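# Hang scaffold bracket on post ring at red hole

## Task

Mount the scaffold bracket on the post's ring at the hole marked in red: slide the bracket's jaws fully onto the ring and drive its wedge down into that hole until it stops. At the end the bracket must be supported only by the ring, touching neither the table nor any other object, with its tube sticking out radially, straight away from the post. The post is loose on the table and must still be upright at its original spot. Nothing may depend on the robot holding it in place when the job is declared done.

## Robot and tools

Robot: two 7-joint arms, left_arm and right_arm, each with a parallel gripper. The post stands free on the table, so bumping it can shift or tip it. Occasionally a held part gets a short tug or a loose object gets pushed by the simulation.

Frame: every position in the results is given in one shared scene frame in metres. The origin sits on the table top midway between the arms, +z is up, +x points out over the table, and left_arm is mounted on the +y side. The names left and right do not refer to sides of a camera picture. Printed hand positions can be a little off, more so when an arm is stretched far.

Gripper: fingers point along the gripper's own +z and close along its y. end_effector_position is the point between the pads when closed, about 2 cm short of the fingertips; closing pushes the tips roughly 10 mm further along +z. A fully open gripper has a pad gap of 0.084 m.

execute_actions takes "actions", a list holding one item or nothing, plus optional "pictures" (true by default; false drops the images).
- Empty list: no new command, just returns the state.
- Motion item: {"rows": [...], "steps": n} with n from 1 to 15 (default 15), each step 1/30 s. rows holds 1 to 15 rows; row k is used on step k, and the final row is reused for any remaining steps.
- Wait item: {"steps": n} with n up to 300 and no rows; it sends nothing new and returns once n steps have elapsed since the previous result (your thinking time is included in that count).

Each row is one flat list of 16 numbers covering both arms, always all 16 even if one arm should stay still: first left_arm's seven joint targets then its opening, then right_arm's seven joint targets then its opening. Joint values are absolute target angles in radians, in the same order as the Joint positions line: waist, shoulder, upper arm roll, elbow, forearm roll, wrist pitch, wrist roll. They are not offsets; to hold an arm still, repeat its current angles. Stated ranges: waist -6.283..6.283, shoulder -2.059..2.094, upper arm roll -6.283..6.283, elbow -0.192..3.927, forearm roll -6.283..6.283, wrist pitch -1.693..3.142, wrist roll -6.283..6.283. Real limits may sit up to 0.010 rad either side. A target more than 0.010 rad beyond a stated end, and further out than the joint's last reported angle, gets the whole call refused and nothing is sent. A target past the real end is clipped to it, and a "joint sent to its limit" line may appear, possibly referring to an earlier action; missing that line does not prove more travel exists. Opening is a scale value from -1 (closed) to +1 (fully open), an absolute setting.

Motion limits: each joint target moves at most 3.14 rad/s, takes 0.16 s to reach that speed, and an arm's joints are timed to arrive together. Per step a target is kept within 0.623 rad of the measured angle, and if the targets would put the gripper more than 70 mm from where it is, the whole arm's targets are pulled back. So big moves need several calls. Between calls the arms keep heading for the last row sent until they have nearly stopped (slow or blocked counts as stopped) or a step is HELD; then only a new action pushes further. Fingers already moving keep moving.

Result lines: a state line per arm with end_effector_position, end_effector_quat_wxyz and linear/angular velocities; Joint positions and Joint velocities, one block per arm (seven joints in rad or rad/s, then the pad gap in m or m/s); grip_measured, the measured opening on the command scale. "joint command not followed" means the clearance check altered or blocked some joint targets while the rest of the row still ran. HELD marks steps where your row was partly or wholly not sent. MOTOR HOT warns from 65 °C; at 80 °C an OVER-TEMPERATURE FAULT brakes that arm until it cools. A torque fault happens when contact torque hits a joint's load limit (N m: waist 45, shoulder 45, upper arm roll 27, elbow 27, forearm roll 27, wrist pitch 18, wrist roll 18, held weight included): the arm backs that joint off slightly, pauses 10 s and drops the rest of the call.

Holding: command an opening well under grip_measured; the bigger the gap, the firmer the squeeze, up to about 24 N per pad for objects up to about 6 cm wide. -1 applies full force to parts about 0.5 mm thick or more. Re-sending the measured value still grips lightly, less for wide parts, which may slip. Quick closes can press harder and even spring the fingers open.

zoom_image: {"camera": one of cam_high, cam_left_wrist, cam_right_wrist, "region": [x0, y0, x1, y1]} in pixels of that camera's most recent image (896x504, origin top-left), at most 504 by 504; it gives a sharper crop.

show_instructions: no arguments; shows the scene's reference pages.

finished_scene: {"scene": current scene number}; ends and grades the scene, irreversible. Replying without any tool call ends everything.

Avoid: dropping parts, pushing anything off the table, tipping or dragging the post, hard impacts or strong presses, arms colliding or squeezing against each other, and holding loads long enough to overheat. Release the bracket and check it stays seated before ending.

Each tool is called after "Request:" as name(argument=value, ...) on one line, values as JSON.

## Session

Request:
show_instructions()

Request:
execute_actions(actions=[])

Reference images for this scene: manual page 1, manual page 2, manual page 3, manual page 4, manual page 5.

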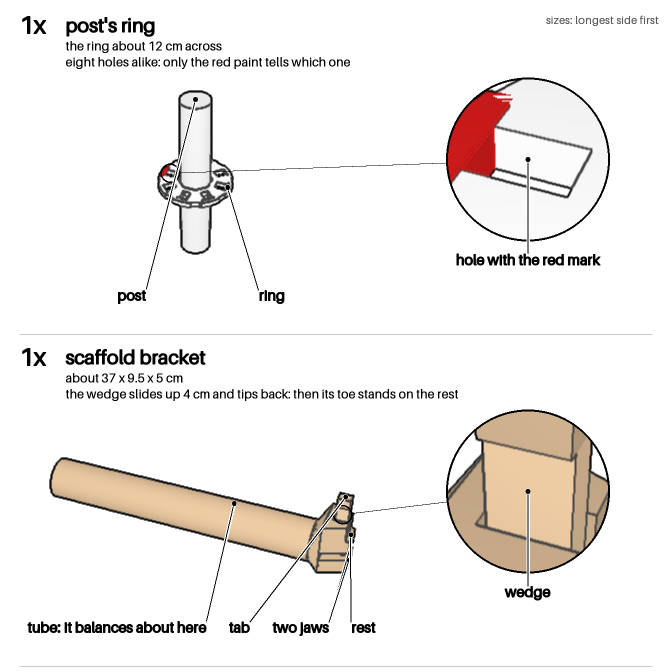

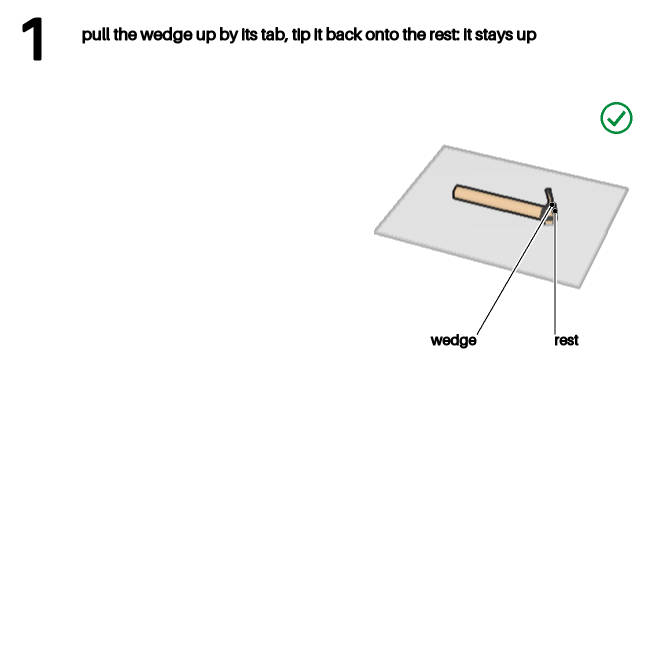

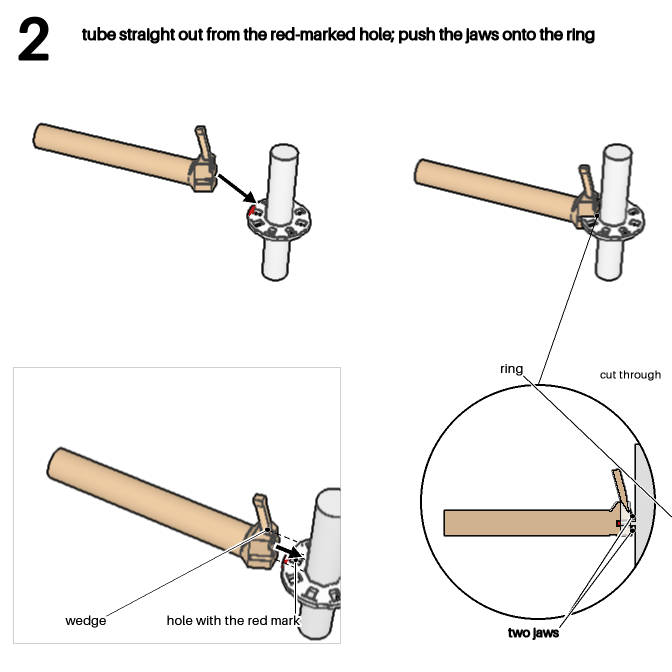

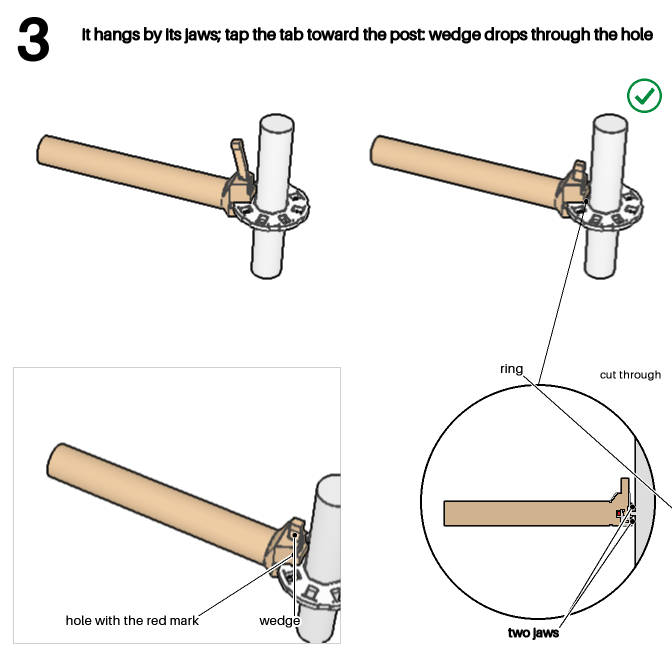

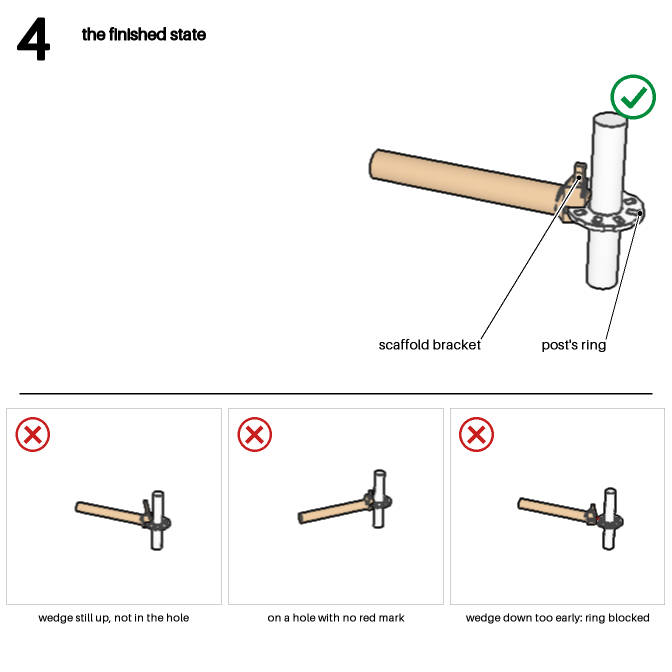

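Scene clock: 0.00 s of 7800.00 s.
left_arm: end_effector_position=(+0.2706, +0.8244, +0.3308) grip_measured=+1.00 end_effector_quat_wxyz=(-0.240, +0.386, -0.529, +0.717) end_effector_velocity=(+0.000, +0.000, -0.000) end_effector_angular_velocity=(-0.001, +0.001, +0.000) | right_arm: end_effector_position=(+0.2629, -0.5618, +0.3167) grip_measured=+1.00 end_effector_quat_wxyz=(+0.203, +0.547, +0.572, +0.577) end_effector_velocity=(-0.000, -0.000, -0.000) end_effector_angular_velocity=(+0.000, +0.000, -0.000)
Joint positions: left_arm=[-0.79  -1.558  1.511  1.322 -0.16   1.209  2.83   0.084] | right_arm=[-0.044 -1.658 -1.235  0.282 -0.285  0.769 -2.159  0.084]
Joint velocities: left_arm=[-0.001 -0.     0.     0.001  0.    -0.    -0.001 -0.   ] | right_arm=[ 0.  0. -0.  0. -0.  0.  0. -0.]
Motor temperatures (°C, as the motors report them): left_arm=[36 38 37 43 35 38 33] | right_arm=[35 39 38 43 35 33 34]

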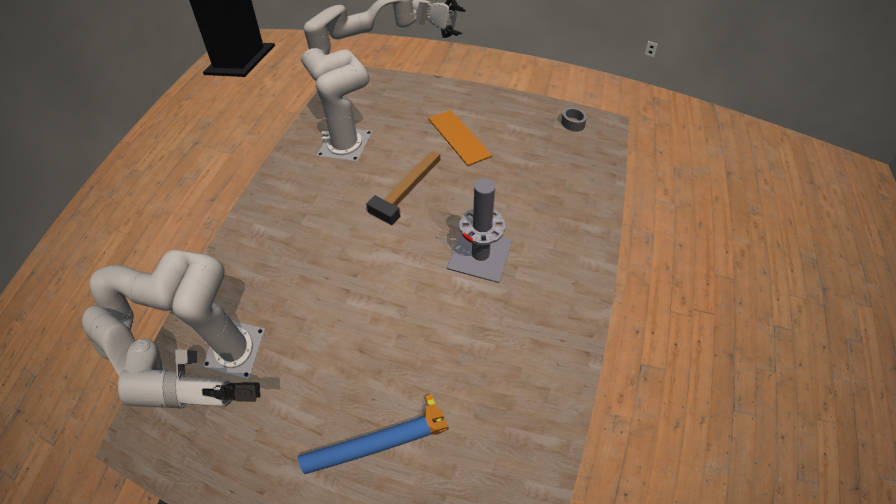

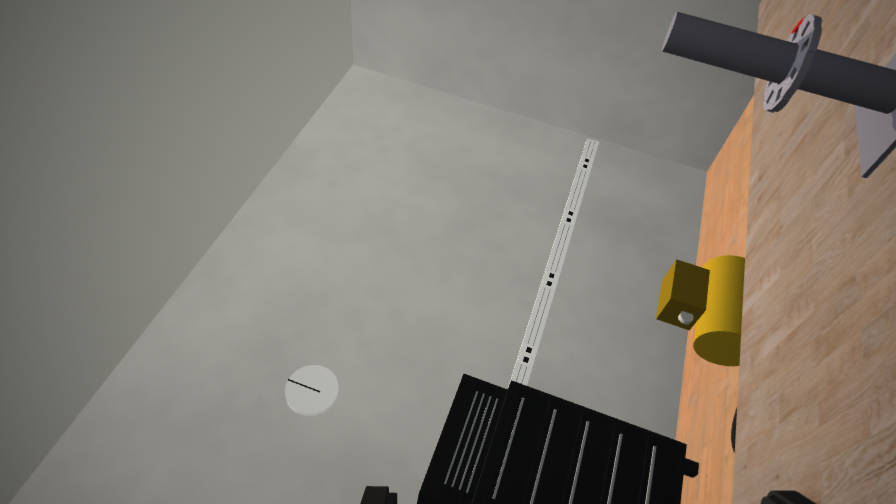

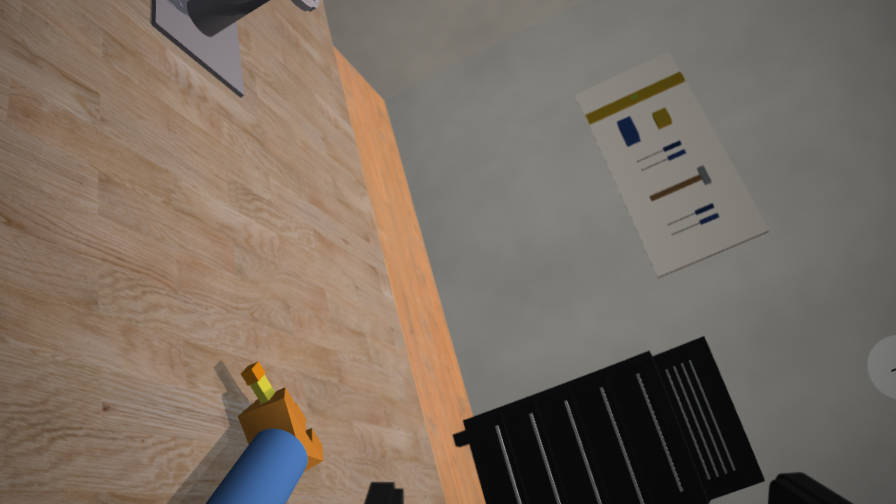

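Request:
zoom_image(camera="cam_high", region=[280, 370, 480, 500])

Request:
zoom_image(camera="cam_high", region=[420, 160, 560, 300])

Region (280, 370, 480, 500) of cam_high's 896x504 image, scaled by 2.520, with more detail than that image has; it fills the top 328 rows of this view, and the rest is white.

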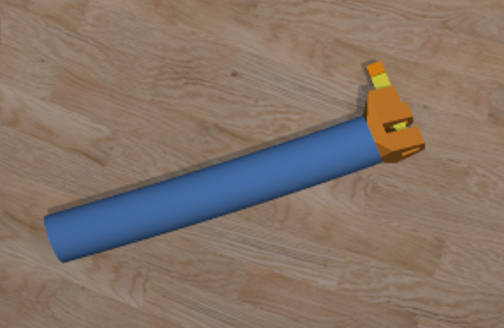

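Region (420, 160, 560, 300) of cam_high's 896x504 image, scaled by 3.600, with more detail than that image has.

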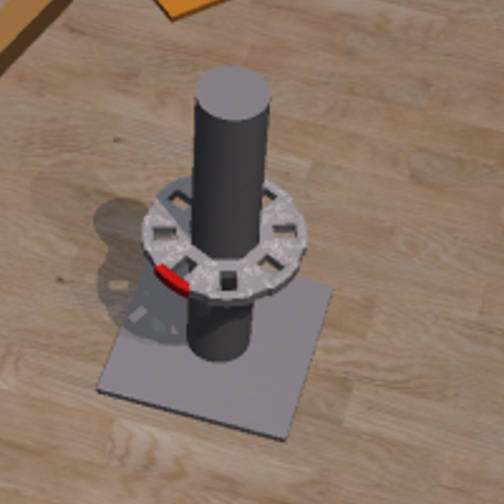

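Request:
execute_actions(actions=[{"rows": [[-0.55,-0.2,0,0.9,-3.1416,1.1,3.1416,1, -0.102,0.0,0,1.2,0,1.1458,0.94,1]], "steps": 15}], pictures=false)

Request:
execute_actions(actions=[{"steps": 30}], pictures=false)

Request:
execute_actions(actions=[{"rows": [[-0.555,0.328,0,0.44,-3.1416,1.338,3.1416,1, -0.102,0.2136,0,1.3594,0,1.1458,0.94,1]], "steps": 15}], pictures=false)

Request:
execute_actions(actions=[{"steps": 25}])

Scene clock: 120.50 s of 7800.00 s.
left_arm: end_effector_position=(+0.2795, +0.7177, +0.4929) grip_measured=+1.00 end_effector_quat_wxyz=(-0.286, +0.286, -0.607, +0.684) end_effector_velocity=(+0.068, -0.334, +0.293) end_effector_angular_velocity=(+0.461, -0.149, -0.308) | right_arm: end_effector_position=(+0.2417, -0.6576, +0.4309) grip_measured=+1.00 end_effector_quat_wxyz=(+0.174, +0.753, +0.472, +0.423) end_effector_velocity=(+0.120, +0.057, +0.350) end_effector_angular_velocity=(-0.107, +0.671, -0.657)
Joint positions: left_arm=[-0.7   -1.285  1.238  1.166 -0.433  1.169  2.946  0.084] | right_arm=[-0.079 -1.187 -0.765  0.747 -0.122  0.984 -1.687  0.084]
Joint velocities: left_arm=[ 0.169  0.663 -0.662 -0.299 -0.662 -0.077  0.22  -0.   ] | right_arm=[-0.051  1.116  1.121  0.931  0.246  0.323  1.117  0.   ]
Motor temperatures (°C, as the motors report them): left_arm=[36 39 44 43 35 38 33] | right_arm=[35 39 40 43 35 33 34]
Steps of this call (steps 1 to 90: nothing new was sent; then 117.00 s passed at rest; steps 91 to 105: all 15 steps of this action). Readings (joint positions):
91: left_arm=[-0.790 -1.558 1.511 1.322 -0.160 1.209 2.831] | right_arm=[-0.044 -1.658 -1.234 0.282 -0.285 0.769 -2.158]
92: left_arm=[-0.788 -1.555 1.509 1.319 -0.164 1.208 2.833] | right_arm=[-0.045 -1.654 -1.231 0.285 -0.283 0.772 -2.154]
94: left_arm=[-0.775 -1.523 1.483 1.297 -0.199 1.201 2.851] | right_arm=[-0.048 -1.613 -1.190 0.324 -0.263 0.800 -2.109]
98: left_arm=[-0.745 -1.436 1.389 1.244 -0.282 1.189 2.889] | right_arm=[-0.063 -1.450 -1.028 0.492 -0.197 0.886 -1.950]
105: the state above

Scene clock: 121.50 s of 7800.00 s.
left_arm: end_effector_position=(+0.3722, +0.3012, +0.5588) grip_measured=+1.00 end_effector_quat_wxyz=(+0.110, -0.151, +0.740, -0.646) end_effector_velocity=(+0.019, -0.434, -0.086) end_effector_angular_velocity=(-0.067, +0.341, -0.517) | right_arm: end_effector_position=(+0.4524, -0.4372, +0.3322) grip_measured=+1.00 end_effector_quat_wxyz=(+0.027, +0.968, +0.227, +0.103) end_effector_velocity=(+0.094, +0.184, -0.281) end_effector_angular_velocity=(+0.357, +0.646, -1.578)
Joint positions: left_arm=[-0.597 -0.626  0.554  0.982 -1.117  1.121  3.081  0.084] | right_arm=[-0.099 -0.194 -0.092  1.147 -0.014  1.128 -0.505  0.084]
Joint velocities: left_arm=[ 0.061  0.551 -0.726 -0.104 -0.752 -0.026  0.079 -0.   ] | right_arm=[-0.012  0.801  0.376  0.214  0.057  0.075  1.963 -0.   ]
Motor temperatures (°C, as the motors report them): left_arm=[36 39 44 43 35 38 33] | right_arm=[35 39 40 43 35 33 34]
Steps of this call (steps 1 to 30: the robot went on to your last target). Readings (joint positions):
1: left_arm=[-0.695 -1.263 1.216 1.156 -0.455 1.166 2.953] | right_arm=[-0.080 -1.150 -0.727 0.777 -0.114 0.994 -1.650]
2: left_arm=[-0.689 -1.240 1.193 1.147 -0.478 1.164 2.960] | right_arm=[-0.082 -1.113 -0.690 0.804 -0.107 1.004 -1.613]
4: left_arm=[-0.679 -1.196 1.148 1.129 -0.522 1.159 2.973] | right_arm=[-0.084 -1.042 -0.618 0.852 -0.094 1.021 -1.542]
8: left_arm=[-0.661 -1.105 1.058 1.096 -0.613 1.151 2.997] | right_arm=[-0.087 -0.908 -0.488 0.924 -0.074 1.047 -1.408]
30: the state above

Scene clock: 122.00 s of 7800.00 s.
left_arm: end_effector_position=(+0.3514, +0.1463, +0.4000) grip_measured=+1.00 end_effector_quat_wxyz=(-0.121, -0.201, +0.745, -0.625) end_effector_velocity=(-0.076, -0.234, -0.373) end_effector_angular_velocity=(-0.126, +1.052, -0.239) | right_arm: end_effector_position=(+0.5099, -0.3917, +0.2244) grip_measured=+1.00 end_effector_quat_wxyz=(-0.001, +0.944, -0.331, +0.003) end_effector_velocity=(+0.031, +0.013, -0.034) end_effector_angular_velocity=(+0.022, +0.041, -2.231)
Joint positions: left_arm=[-0.581 -0.343  0.337  0.787 -1.412  1.197  3.104  0.084] | right_arm=[-0.102  0.198 -0.003  1.349 -0.     1.145  0.712  0.084]
Joint velocities: left_arm=[ 0.029  0.679 -0.39  -0.403 -0.677  0.163  0.043  0.   ] | right_arm=[-0.006  0.16   0.027  0.123  0.005  0.005  2.249  0.   ]
Motor temperatures (°C, as the motors report them): left_arm=[36 39 43 43 35 38 33] | right_arm=[35 39 40 44 35 33 34]
Steps of this call (steps 1 to 15: all 15 steps of this action). Readings (joint positions):
1: left_arm=[-0.595 -0.608 0.530 0.979 -1.143 1.121 3.083] | right_arm=[-0.099 -0.168 -0.079 1.154 -0.012 1.130 -0.437]
2: left_arm=[-0.594 -0.590 0.509 0.973 -1.165 1.122 3.085] | right_arm=[-0.100 -0.140 -0.068 1.163 -0.010 1.132 -0.368]
4: left_arm=[-0.593 -0.560 0.483 0.944 -1.195 1.135 3.088] | right_arm=[-0.100 -0.068 -0.051 1.198 -0.008 1.136 -0.241]
8: left_arm=[-0.588 -0.488 0.430 0.885 -1.267 1.158 3.094] | right_arm=[-0.101 0.075 -0.027 1.279 -0.004 1.141 0.063]
15: the state above

Scene clock: 122.83 s of 7800.00 s.
left_arm: end_effector_position=(+0.3542, +0.0972, +0.1175) grip_measured=+1.00 end_effector_quat_wxyz=(+0.288, +0.632, -0.376, +0.614) end_effector_velocity=(+0.298, +0.294, -0.160) end_effector_angular_velocity=(-0.268, +0.633, +2.255) | right_arm: end_effector_position=(+0.5123, -0.3899, +0.2201) grip_measured=+1.00 end_effector_quat_wxyz=(-0.000, +0.900, -0.435, +0.000) end_effector_velocity=(-0.000, +0.001, -0.000) end_effector_angular_velocity=(+0.000, +0.001, -0.001)
Joint positions: left_arm=[-0.557  0.275  0.027  0.466 -2.618  1.326  3.139  0.084] | right_arm=[-0.102  0.214 -0.     1.359 -0.     1.146  0.94   0.084]
Joint velocities: left_arm=[ 0.016  0.357 -0.172 -0.178 -2.457  0.075  0.02   0.   ] | right_arm=[ 0.001  0.    -0.    -0.     0.     0.     0.002  0.   ]
Motor temperatures (°C, as the motors report them): left_arm=[36 39 43 43 35 38 33] | right_arm=[35 39 40 44 35 33 34]
Steps of this call (steps 1 to 25: the robot went on to your last target). Readings (joint positions):
1: left_arm=[-0.580 -0.320 0.324 0.774 -1.435 1.203 3.106] | right_arm=[-0.102 0.202 -0.002 1.353 -0.000 1.145 0.780]
2: left_arm=[-0.579 -0.296 0.311 0.761 -1.458 1.208 3.107] | right_arm=[-0.102 0.205 -0.002 1.355 -0.000 1.145 0.831]
4: left_arm=[-0.577 -0.247 0.286 0.735 -1.507 1.218 3.110] | right_arm=[-0.102 0.208 -0.001 1.358 -0.000 1.146 0.890]
8: left_arm=[-0.573 -0.145 0.236 0.683 -1.619 1.239 3.116] | right_arm=[-0.102 0.211 -0.000 1.359 -0.000 1.146 0.929]
25: the state above

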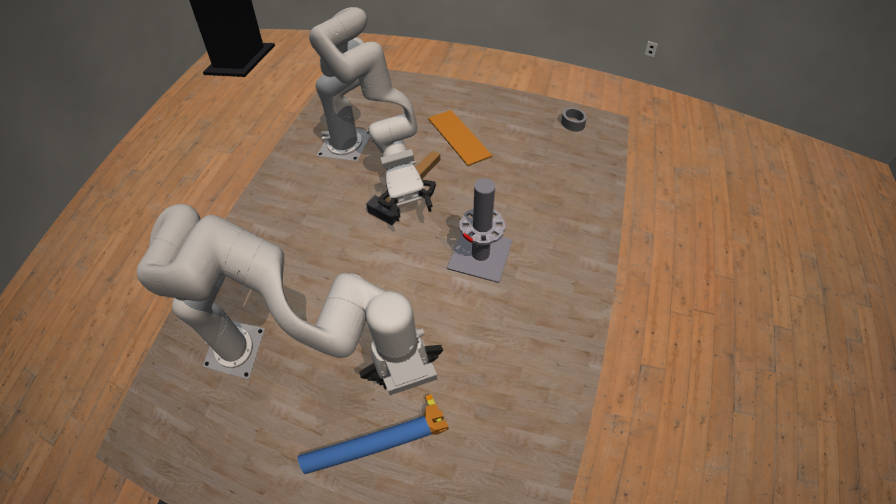

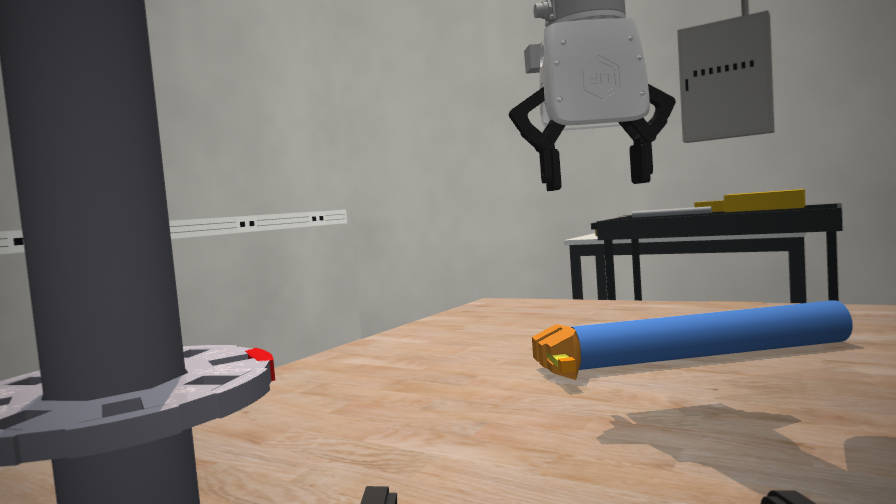

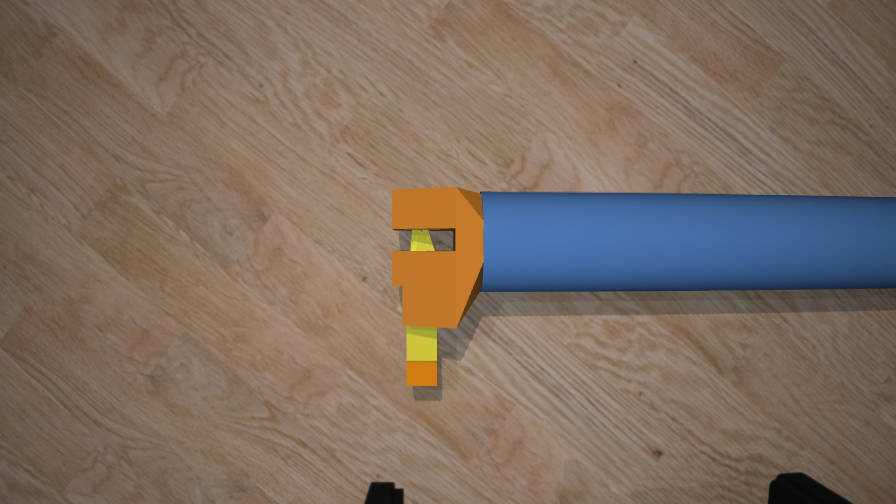

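Request:
execute_actions(actions=[{"rows": [[-0.555,0.328,0,0.44,-3.1416,1.338,3.1416,1, -0.0743,0.5137,0,1.3735,0,0.8598,0.9677,-0.2]], "steps": 15}], pictures=false)

Request:
execute_actions(actions=[{"steps": 12}])

Scene clock: 151.83 s of 7800.00 s.
left_arm: end_effector_position=(+0.4091, +0.1815, +0.0900) grip_measured=+1.00 end_effector_quat_wxyz=(+0.161, +0.726, -0.182, +0.643) end_effector_velocity=(-0.001, -0.000, -0.001) end_effector_angular_velocity=(+0.002, +0.002, -0.002) | right_arm: end_effector_position=(+0.5505, -0.3725, +0.0820) grip_measured=-0.22 end_effector_quat_wxyz=(+0.002, +0.901, -0.434, -0.004) end_effector_velocity=(+0.047, +0.002, -0.006) end_effector_angular_velocity=(+0.004, -0.130, -0.014)
Joint positions: left_arm=[-0.555  0.328  0.     0.44  -3.142  1.338  3.142  0.084] | right_arm=[-0.075  0.506  0.001  1.37   0.     0.872  0.967  0.035]
Joint velocities: left_arm=[-0.001  0.    -0.001 -0.002 -0.    -0.     0.001 -0.   ] | right_arm=[ 0.007  0.069 -0.008  0.06  -0.    -0.14   0.013  0.   ]
Motor temperatures (°C, as the motors report them): left_arm=[36 39 39 43 35 38 33] | right_arm=[35 39 39 47 35 33 34]
Steps of this call (steps 1 to 30: the robot went on to your last target; steps 31 to 90: nothing new was sent; then 25.50 s passed at rest; steps 91 to 105: all 15 steps of this action). Readings (joint positions):
91: left_arm=[-0.555 0.328 -0.000 0.440 -3.142 1.338 3.142] | right_arm=[-0.102 0.214 -0.000 1.359 -0.000 1.146 0.940]
92: left_arm=[-0.555 0.328 0.000 0.440 -3.142 1.338 3.142] | right_arm=[-0.102 0.217 -0.000 1.360 -0.000 1.141 0.940]
94: left_arm=[-0.555 0.328 0.000 0.440 -3.142 1.338 3.142] | right_arm=[-0.098 0.251 -0.001 1.368 -0.000 1.101 0.944]
98: left_arm=[-0.555 0.328 -0.000 0.440 -3.142 1.338 3.142] | right_arm=[-0.087 0.377 0.000 1.365 0.000 0.992 0.955]
105: the state above

Scene clock: 152.23 s of 7800.00 s.
left_arm: end_effector_position=(+0.4091, +0.1815, +0.0900) grip_measured=+1.00 end_effector_quat_wxyz=(+0.161, +0.726, -0.182, +0.643) end_effector_velocity=(+0.000, +0.001, +0.000) end_effector_angular_velocity=(+0.000, -0.000, +0.001) | right_arm: end_effector_position=(+0.5539, -0.3723, +0.0806) grip_measured=-0.22 end_effector_quat_wxyz=(-0.000, +0.900, -0.435, +0.000) end_effector_velocity=(-0.000, +0.000, -0.003) end_effector_angular_velocity=(+0.000, +0.003, +0.001)
Joint positions: left_arm=[-0.555  0.328 -0.     0.44  -3.142  1.338  3.142  0.084] | right_arm=[-0.074  0.513 -0.     1.374  0.     0.86   0.968  0.035]
Joint velocities: left_arm=[ 0.    -0.     0.001  0.     0.     0.     0.    -0.   ] | right_arm=[ 0.001  0.005  0.     0.     0.    -0.002 -0.001 -0.   ]
Motor temperatures (°C, as the motors report them): left_arm=[36 39 39 43 35 38 33] | right_arm=[35 39 39 47 35 33 34]
Steps of this call (steps 1 to 12: the robot went on to your last target). Readings (joint positions):
1: left_arm=[-0.555 0.328 -0.000 0.440 -3.142 1.338 3.142] | right_arm=[-0.075 0.508 0.000 1.372 0.000 0.868 0.967]
2: left_arm=[-0.555 0.328 0.000 0.440 -3.142 1.338 3.142] | right_arm=[-0.075 0.508 -0.000 1.374 0.000 0.865 0.967]
4: left_arm=[-0.555 0.328 0.000 0.440 -3.142 1.338 3.142] | right_arm=[-0.075 0.509 -0.000 1.375 -0.000 0.862 0.967]
8: left_arm=[-0.555 0.328 -0.000 0.440 -3.142 1.338 3.142] | right_arm=[-0.075 0.512 -0.000 1.374 -0.000 0.860 0.968]
12: the state above

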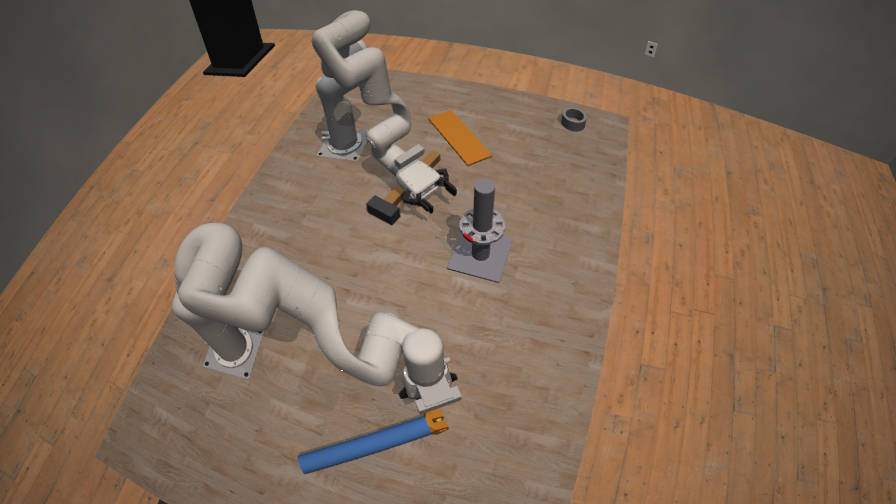

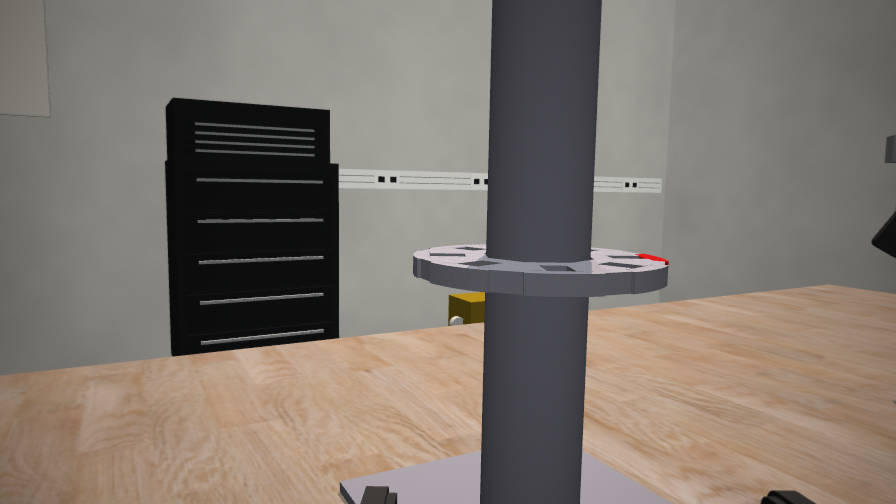

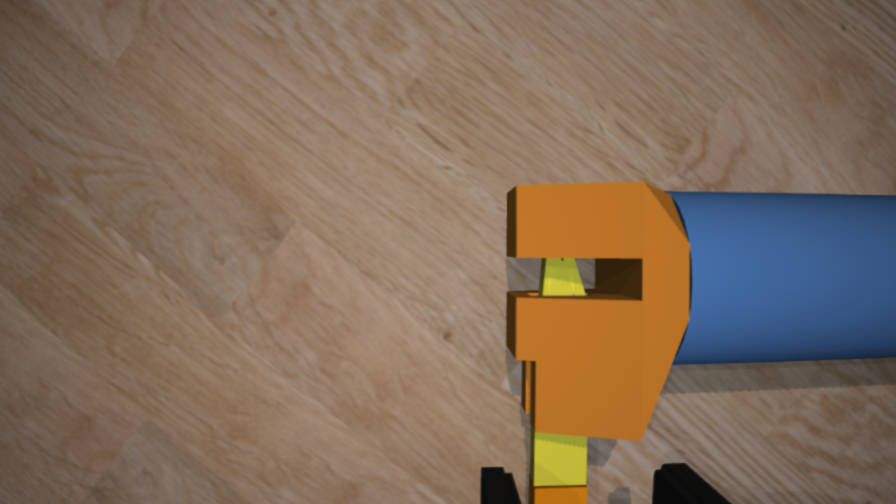

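Request:
execute_actions(actions=[{"rows": [
[-0.555,0.328,0,0.44,-3.1416,1.338,3.1416,1, -0.0725,0.5140,0,1.3620,0,0.8480,0.9695,-0.2],
[-0.555,0.328,0,0.44,-3.1416,1.338,3.1416,1, -0.0705,0.5160,0,1.3540,0,0.8380,0.9715,-0.2],
[-0.555,0.328,0,0.44,-3.1416,1.338,3.1416,1, -0.0685,0.5200,0,1.3470,0,0.8270,0.9735,-0.2],
[-0.555,0.328,0,0.44,-3.1416,1.338,3.1416,1, -0.0675,0.5280,0,1.3420,0,0.8140,0.9745,-0.2],
[-0.555,0.328,0,0.44,-3.1416,1.338,3.1416,1, -0.0675,0.5380,0,1.3395,0,0.8015,0.9745,-0.2],
[-0.555,0.328,0,0.44,-3.1416,1.338,3.1416,1, -0.0675,0.5480,0,1.3372,0,0.7892,0.9745,-0.2],
[-0.555,0.328,0,0.44,-3.1416,1.338,3.1416,1, -0.0675,0.5580,0,1.3350,0,0.7770,0.9745,-0.2],
[-0.555,0.328,0,0.44,-3.1416,1.338,3.1416,1, -0.0675,0.5660,0,1.3335,0,0.7675,0.9745,-0.2],
[-0.555,0.328,0,0.44,-3.1416,1.338,3.1416,1, -0.0675,0.5720,0,1.3325,0,0.7605,0.9745,-0.2],
[-0.555,0.328,0,0.44,-3.1416,1.338,3.1416,1, -0.0675,0.5768,0,1.3317,0,0.7549,0.9745,-0.2]
], "steps": 15}], pictures=false)

Request:
execute_actions(actions=[{"steps": 8}])

Scene clock: 183.57 s of 7800.00 s.
left_arm: end_effector_position=(+0.4091, +0.1815, +0.0900) grip_measured=+1.00 end_effector_quat_wxyz=(+0.161, +0.726, -0.182, +0.643) end_effector_velocity=(-0.001, -0.000, -0.000) end_effector_angular_velocity=(-0.000, +0.002, -0.001) | right_arm: end_effector_position=(+0.5478, -0.3690, +0.0368) grip_measured=-0.22 end_effector_quat_wxyz=(+0.001, +0.900, -0.435, -0.001) end_effector_velocity=(+0.016, +0.002, +0.001) end_effector_angular_velocity=(+0.004, -0.054, +0.002)
Joint positions: left_arm=[-0.555  0.328  0.     0.44  -3.142  1.338  3.142  0.084] | right_arm=[-0.068  0.575 -0.     1.332 -0.     0.759  0.974  0.035]
Joint velocities: left_arm=[-0.     0.    -0.001 -0.001  0.     0.    -0.001  0.   ] | right_arm=[ 0.     0.014  0.     0.013 -0.    -0.054 -0.001  0.   ]
Motor temperatures (°C, as the motors report them): left_arm=[36 39 38 43 35 38 33] | right_arm=[35 40 38 47 35 33 34]
Steps of this call (steps 1 to 30: the robot went on to your last target; steps 31 to 90: nothing new was sent; then 27.83 s passed at rest; steps 91 to 105: all 15 steps of this action). Readings (joint positions):
91: left_arm=[-0.555 0.328 -0.000 0.440 -3.142 1.338 3.142] | right_arm=[-0.074 0.514 -0.000 1.373 -0.000 0.860 0.968]
92: left_arm=[-0.555 0.328 -0.000 0.440 -3.142 1.338 3.142] | right_arm=[-0.074 0.514 -0.000 1.371 -0.000 0.857 0.968]
94: left_arm=[-0.555 0.328 0.000 0.440 -3.142 1.338 3.142] | right_arm=[-0.072 0.515 -0.000 1.362 -0.000 0.845 0.970]
98: left_arm=[-0.555 0.328 0.000 0.440 -3.142 1.338 3.142] | right_arm=[-0.068 0.537 0.001 1.343 0.000 0.805 0.974]
105: the state above

Scene clock: 183.83 s of 7800.00 s.
left_arm: end_effector_position=(+0.4091, +0.1815, +0.0900) grip_measured=+1.00 end_effector_quat_wxyz=(+0.161, +0.726, -0.182, +0.643) end_effector_velocity=(-0.000, +0.000, -0.000) end_effector_angular_velocity=(+0.000, +0.001, +0.000) | right_arm: end_effector_position=(+0.5488, -0.3687, +0.0366) grip_measured=-0.22 end_effector_quat_wxyz=(-0.000, +0.900, -0.435, +0.000) end_effector_velocity=(-0.002, -0.001, -0.004) end_effector_angular_velocity=(-0.001, +0.007, +0.001)
Joint positions: left_arm=[-0.555  0.328 -0.     0.44  -3.142  1.338  3.142  0.084] | right_arm=[-0.068  0.576 -0.     1.332  0.     0.755  0.974  0.035]
Joint velocities: left_arm=[ 0.    -0.    -0.    -0.001  0.    -0.    -0.     0.   ] | right_arm=[-0.001  0.004  0.    -0.004 -0.    -0.002 -0.001  0.   ]
Motor temperatures (°C, as the motors report them): left_arm=[36 39 38 43 35 38 33] | right_arm=[35 40 38 47 35 33 34]
Steps of this call (steps 1 to 8: the robot went on to your last target). Readings (joint positions):
1: left_arm=[-0.555 0.328 0.000 0.440 -3.142 1.338 3.142] | right_arm=[-0.068 0.575 -0.000 1.332 -0.000 0.758 0.974]
2: left_arm=[-0.555 0.328 -0.000 0.440 -3.142 1.338 3.142] | right_arm=[-0.068 0.575 -0.000 1.332 0.000 0.757 0.974]
4: left_arm=[-0.555 0.328 -0.000 0.440 -3.142 1.338 3.142] | right_arm=[-0.068 0.575 -0.000 1.333 0.000 0.756 0.974]
8: the state above

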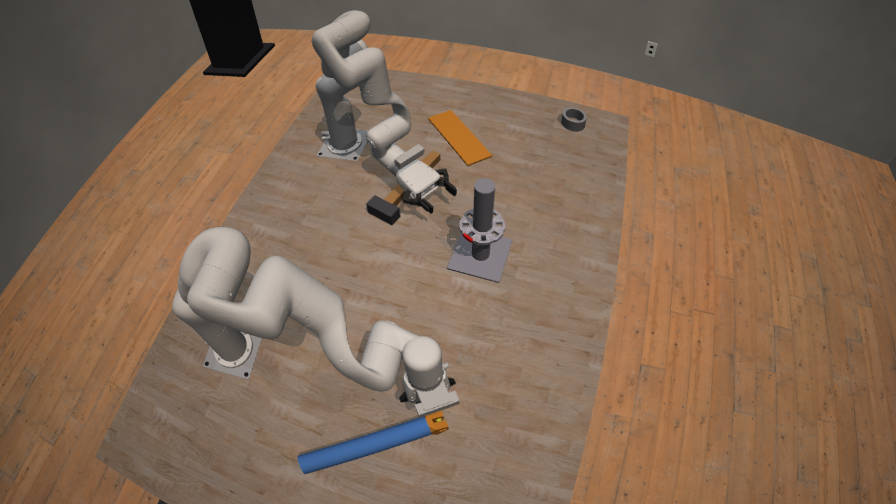

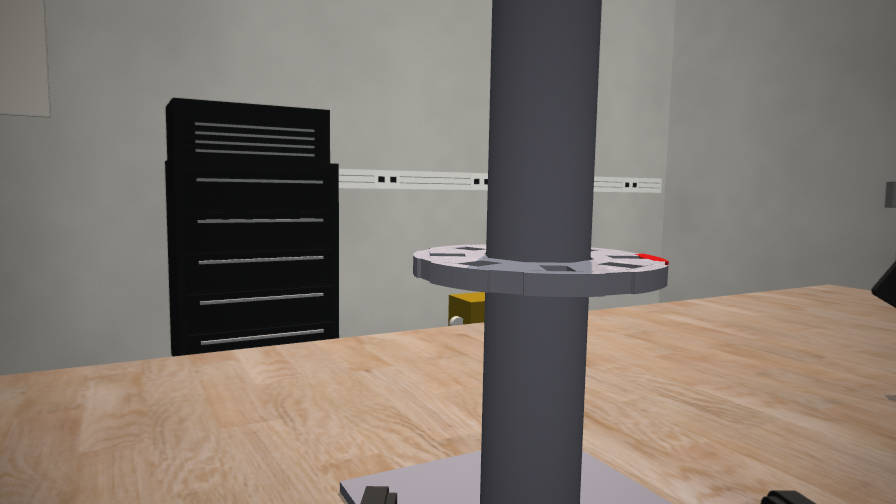

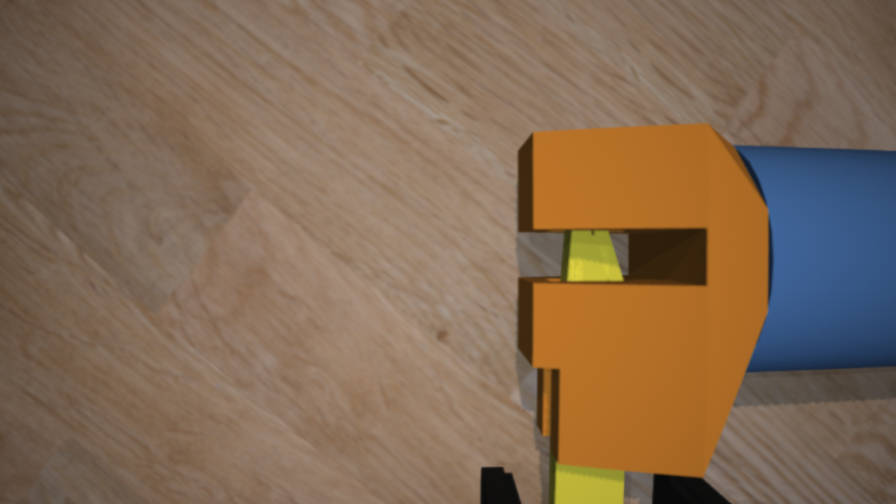

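Request:
execute_actions(actions=[{"rows": [
[-0.555,0.328,0,0.44,-3.1416,1.338,3.1416,1, -0.0675,0.5768,0,1.3317,0,0.7549,0.9745,-0.3],
[-0.555,0.328,0,0.44,-3.1416,1.338,3.1416,1, -0.0675,0.5768,0,1.3317,0,0.7549,0.9745,-0.4],
[-0.555,0.328,0,0.44,-3.1416,1.338,3.1416,1, -0.0675,0.5768,0,1.3317,0,0.7549,0.9745,-0.5],
[-0.555,0.328,0,0.44,-3.1416,1.338,3.1416,1, -0.0675,0.5768,0,1.3317,0,0.7549,0.9745,-0.56],
[-0.555,0.328,0,0.44,-3.1416,1.338,3.1416,1, -0.0675,0.5768,0,1.3317,0,0.7549,0.9745,-0.61],
[-0.555,0.328,0,0.44,-3.1416,1.338,3.1416,1, -0.0675,0.5768,0,1.3317,0,0.7549,0.9745,-0.65],
[-0.555,0.328,0,0.44,-3.1416,1.338,3.1416,1, -0.0675,0.5768,0,1.3317,0,0.7549,0.9745,-0.69],
[-0.555,0.328,0,0.44,-3.1416,1.338,3.1416,1, -0.0675,0.5768,0,1.3317,0,0.7549,0.9745,-0.73],
[-0.555,0.328,0,0.44,-3.1416,1.338,3.1416,1, -0.0675,0.5768,0,1.3317,0,0.7549,0.9745,-0.78],
[-0.555,0.328,0,0.44,-3.1416,1.338,3.1416,1, -0.0675,0.5768,0,1.3317,0,0.7549,0.9745,-0.85]
], "steps": 12}], pictures=false)

Request:
execute_actions(actions=[{"rows": [
[-0.555,0.328,0,0.44,-3.1416,1.338,3.1416,1, -0.0648,0.5738,0,1.3270,0,0.7532,0.9772,-0.85],
[-0.555,0.328,0,0.44,-3.1416,1.338,3.1416,1, -0.0622,0.5709,0,1.3224,0,0.7515,0.9798,-0.85],
[-0.555,0.328,0,0.44,-3.1416,1.338,3.1416,1, -0.0595,0.5679,0,1.3177,0,0.7498,0.9825,-0.85],
[-0.555,0.328,0,0.44,-3.1416,1.338,3.1416,1, -0.0569,0.5650,0,1.3130,0,0.7481,0.9851,-0.85],
[-0.555,0.328,0,0.44,-3.1416,1.338,3.1416,1, -0.0542,0.5620,0,1.3083,0,0.7464,0.9878,-0.85],
[-0.555,0.328,0,0.44,-3.1416,1.338,3.1416,1, -0.0515,0.5590,0,1.3037,0,0.7446,0.9905,-0.85],
[-0.555,0.328,0,0.44,-3.1416,1.338,3.1416,1, -0.0489,0.5561,0,1.2990,0,0.7429,0.9931,-0.85],
[-0.555,0.328,0,0.44,-3.1416,1.338,3.1416,1, -0.0462,0.5531,0,1.2943,0,0.7412,0.9958,-0.85],
[-0.555,0.328,0,0.44,-3.1416,1.338,3.1416,1, -0.0436,0.5501,0,1.2897,0,0.7395,0.9984,-0.85],
[-0.555,0.328,0,0.44,-3.1416,1.338,3.1416,1, -0.0409,0.5472,0,1.2850,0,0.7378,1.0011,-0.85]
], "steps": 15}])

Scene clock: 235.17 s of 7800.00 s.
left_arm: end_effector_position=(+0.4091, +0.1815, +0.0900) grip_measured=+1.00 end_effector_quat_wxyz=(+0.161, +0.726, -0.182, +0.643) end_effector_velocity=(-0.001, +0.001, -0.001) end_effector_angular_velocity=(+0.001, +0.003, +0.000) | right_arm: end_effector_position=(+0.5488, -0.3681, +0.0362) grip_measured=-0.67 end_effector_quat_wxyz=(-0.000, +0.901, -0.434, +0.000) end_effector_velocity=(-0.000, -0.003, -0.001) end_effector_angular_velocity=(-0.002, +0.001, -0.003)
Joint positions: left_arm=[-0.555  0.328  0.     0.44  -3.142  1.338  3.142  0.084] | right_arm=[-0.067  0.577  0.001  1.332  0.     0.755  0.974  0.015]
Joint velocities: left_arm=[ 0.    -0.     0.    -0.003  0.001 -0.    -0.001  0.   ] | right_arm=[-0.002  0.001 -0.004 -0.001  0.    -0.    -0.002  0.   ]
Motor temperatures (°C, as the motors report them): left_arm=[36 38 38 43 35 38 33] | right_arm=[35 40 38 47 35 33 34]
Steps of this call (steps 1 to 15: the robot went on to your last target; steps 16 to 90: nothing new was sent; then 47.93 s passed at rest; steps 91 to 102: all 12 steps of this action). Readings (joint positions):
91: left_arm=[-0.555 0.328 0.000 0.440 -3.142 1.338 3.142] | right_arm=[-0.068 0.577 -0.000 1.332 -0.000 0.755 0.974]
92: left_arm=[-0.555 0.328 -0.000 0.440 -3.142 1.338 3.142] | right_arm=[-0.068 0.577 -0.000 1.332 0.000 0.755 0.974]
94: left_arm=[-0.555 0.328 0.000 0.440 -3.142 1.338 3.142] | right_arm=[-0.068 0.577 0.000 1.332 -0.000 0.755 0.975]
98: left_arm=[-0.555 0.328 0.000 0.440 -3.142 1.338 3.142] | right_arm=[-0.067 0.577 0.001 1.332 0.000 0.754 0.974]
102: the state above

Scene clock: 235.67 s of 7800.00 s.
left_arm: end_effector_position=(+0.4091, +0.1815, +0.0900) grip_measured=+1.00 end_effector_quat_wxyz=(+0.161, +0.726, -0.182, +0.643) end_effector_velocity=(+0.001, +0.000, +0.000) end_effector_angular_velocity=(-0.001, -0.001, +0.001) | right_arm: end_effector_position=(+0.5377, -0.3547, +0.0368) grip_measured=-0.67 end_effector_quat_wxyz=(+0.000, +0.901, -0.434, -0.000) end_effector_velocity=(-0.003, +0.002, +0.002) end_effector_angular_velocity=(-0.003, -0.007, -0.010)
Joint positions: left_arm=[-0.555  0.328  0.     0.44  -3.142  1.338  3.142  0.084] | right_arm=[-0.042  0.549  0.001  1.287  0.     0.739  1.     0.015]
Joint velocities: left_arm=[ 0.001 -0.    -0.     0.001 -0.001 -0.     0.     0.   ] | right_arm=[ 0.011 -0.016 -0.006 -0.021 -0.    -0.012  0.016  0.   ]
Motor temperatures (°C, as the motors report them): left_arm=[36 38 38 43 35 38 33] | right_arm=[35 40 38 47 35 33 34]
Steps of this call (steps 1 to 15: all 15 steps of this action). Readings (joint positions):
1: left_arm=[-0.555 0.328 -0.000 0.440 -3.142 1.338 3.142] | right_arm=[-0.067 0.577 0.001 1.332 0.000 0.754 0.974]
2: left_arm=[-0.555 0.328 -0.000 0.440 -3.142 1.338 3.142] | right_arm=[-0.067 0.576 0.000 1.331 0.000 0.754 0.975]
4: left_arm=[-0.555 0.328 0.000 0.440 -3.142 1.338 3.142] | right_arm=[-0.064 0.573 0.000 1.326 0.000 0.752 0.978]
8: left_arm=[-0.555 0.328 -0.000 0.440 -3.142 1.338 3.142] | right_arm=[-0.054 0.563 0.000 1.309 0.000 0.747 0.987]
15: the state above

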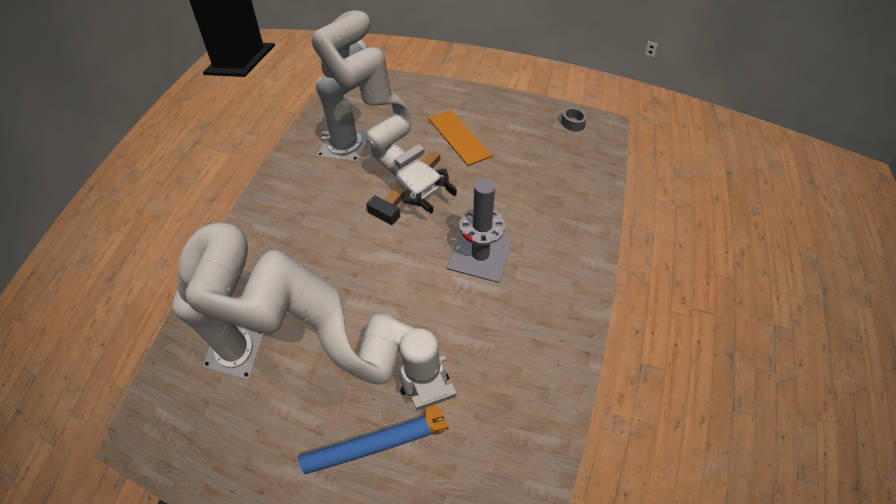

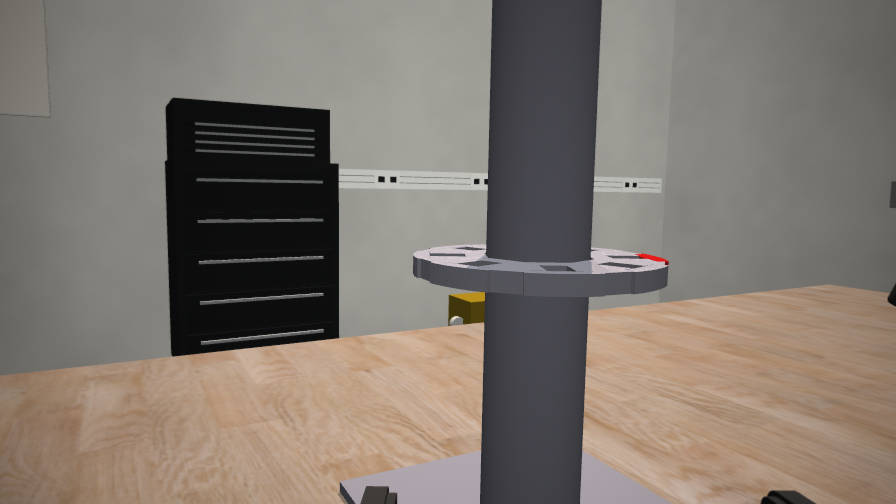

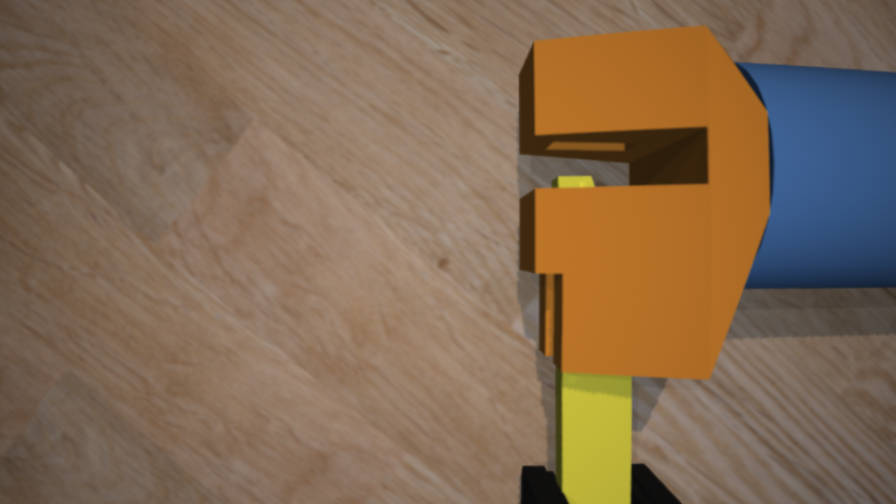

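Request:
execute_actions(actions=[])

Scene clock: 265.40 s of 7800.00 s.
left_arm: end_effector_position=(+0.4091, +0.1815, +0.0900) grip_measured=+1.00 end_effector_quat_wxyz=(+0.161, +0.726, -0.182, +0.643) end_effector_velocity=(+0.001, +0.000, +0.000) end_effector_angular_velocity=(-0.001, -0.000, +0.001) | right_arm: end_effector_position=(+0.5374, -0.3546, +0.0371) grip_measured=-0.67 end_effector_quat_wxyz=(-0.000, +0.900, -0.435, -0.000) end_effector_velocity=(-0.000, -0.001, -0.000) end_effector_angular_velocity=(+0.000, +0.001, -0.001)
Joint positions: left_arm=[-0.555  0.328 -0.     0.44  -3.142  1.338  3.142  0.084] | right_arm=[-0.041  0.547 -0.     1.285  0.     0.738  1.001  0.015]
Joint velocities: left_arm=[ 0.    -0.     0.     0.001 -0.001 -0.    -0.001  0.   ] | right_arm=[-0.001  0.001  0.    -0.     0.    -0.    -0.     0.   ]
Motor temperatures (°C, as the motors report them): left_arm=[36 38 38 43 35 38 33] | right_arm=[35 41 38 47 35 33 34]
Steps of this call (steps 1 to 15: the robot went on to your last target; steps 16 to 90: nothing new was sent; then 26.73 s passed at rest). Readings (joint positions):
1: left_arm=[-0.555 0.328 -0.000 0.440 -3.142 1.338 3.142] | right_arm=[-0.041 0.548 0.000 1.286 0.000 0.738 1.000]
2: left_arm=[-0.555 0.328 0.000 0.440 -3.142 1.338 3.142] | right_arm=[-0.041 0.548 0.000 1.286 0.000 0.738 1.000]
4: left_arm=[-0.555 0.328 0.000 0.440 -3.142 1.338 3.142] | right_arm=[-0.041 0.548 -0.000 1.285 0.000 0.738 1.001]
8: left_arm=[-0.555 0.328 0.000 0.440 -3.142 1.338 3.142] | right_arm=[-0.041 0.547 -0.000 1.285 -0.000 0.738 1.001]
90: the state above
All arms were judged still, so your last target was given up. Only a new action makes them travel on or press farther. Fingers that are still opening or closing keep moving.

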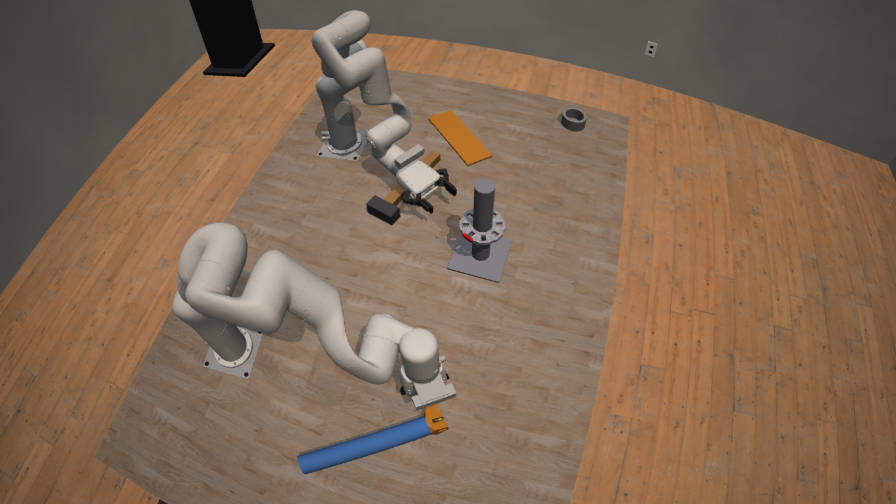

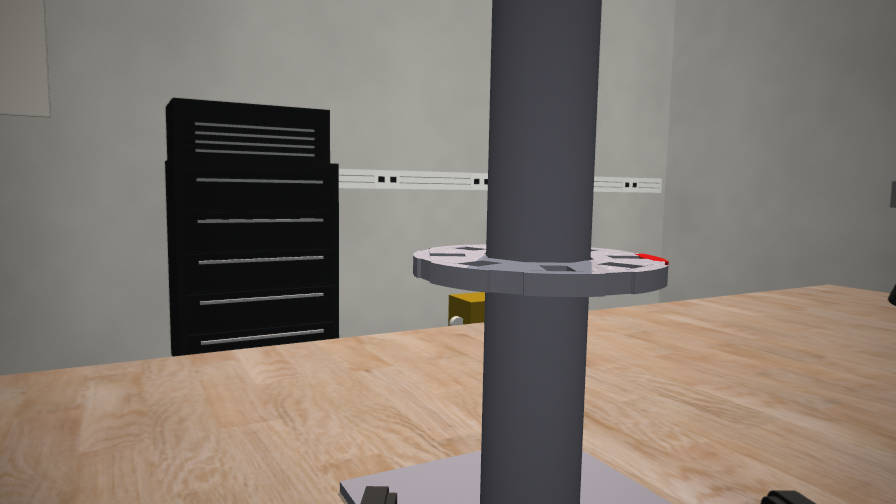

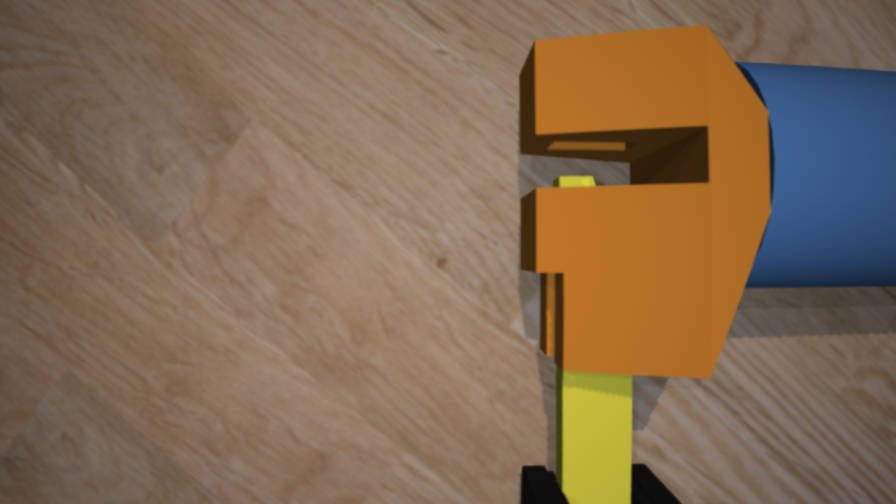

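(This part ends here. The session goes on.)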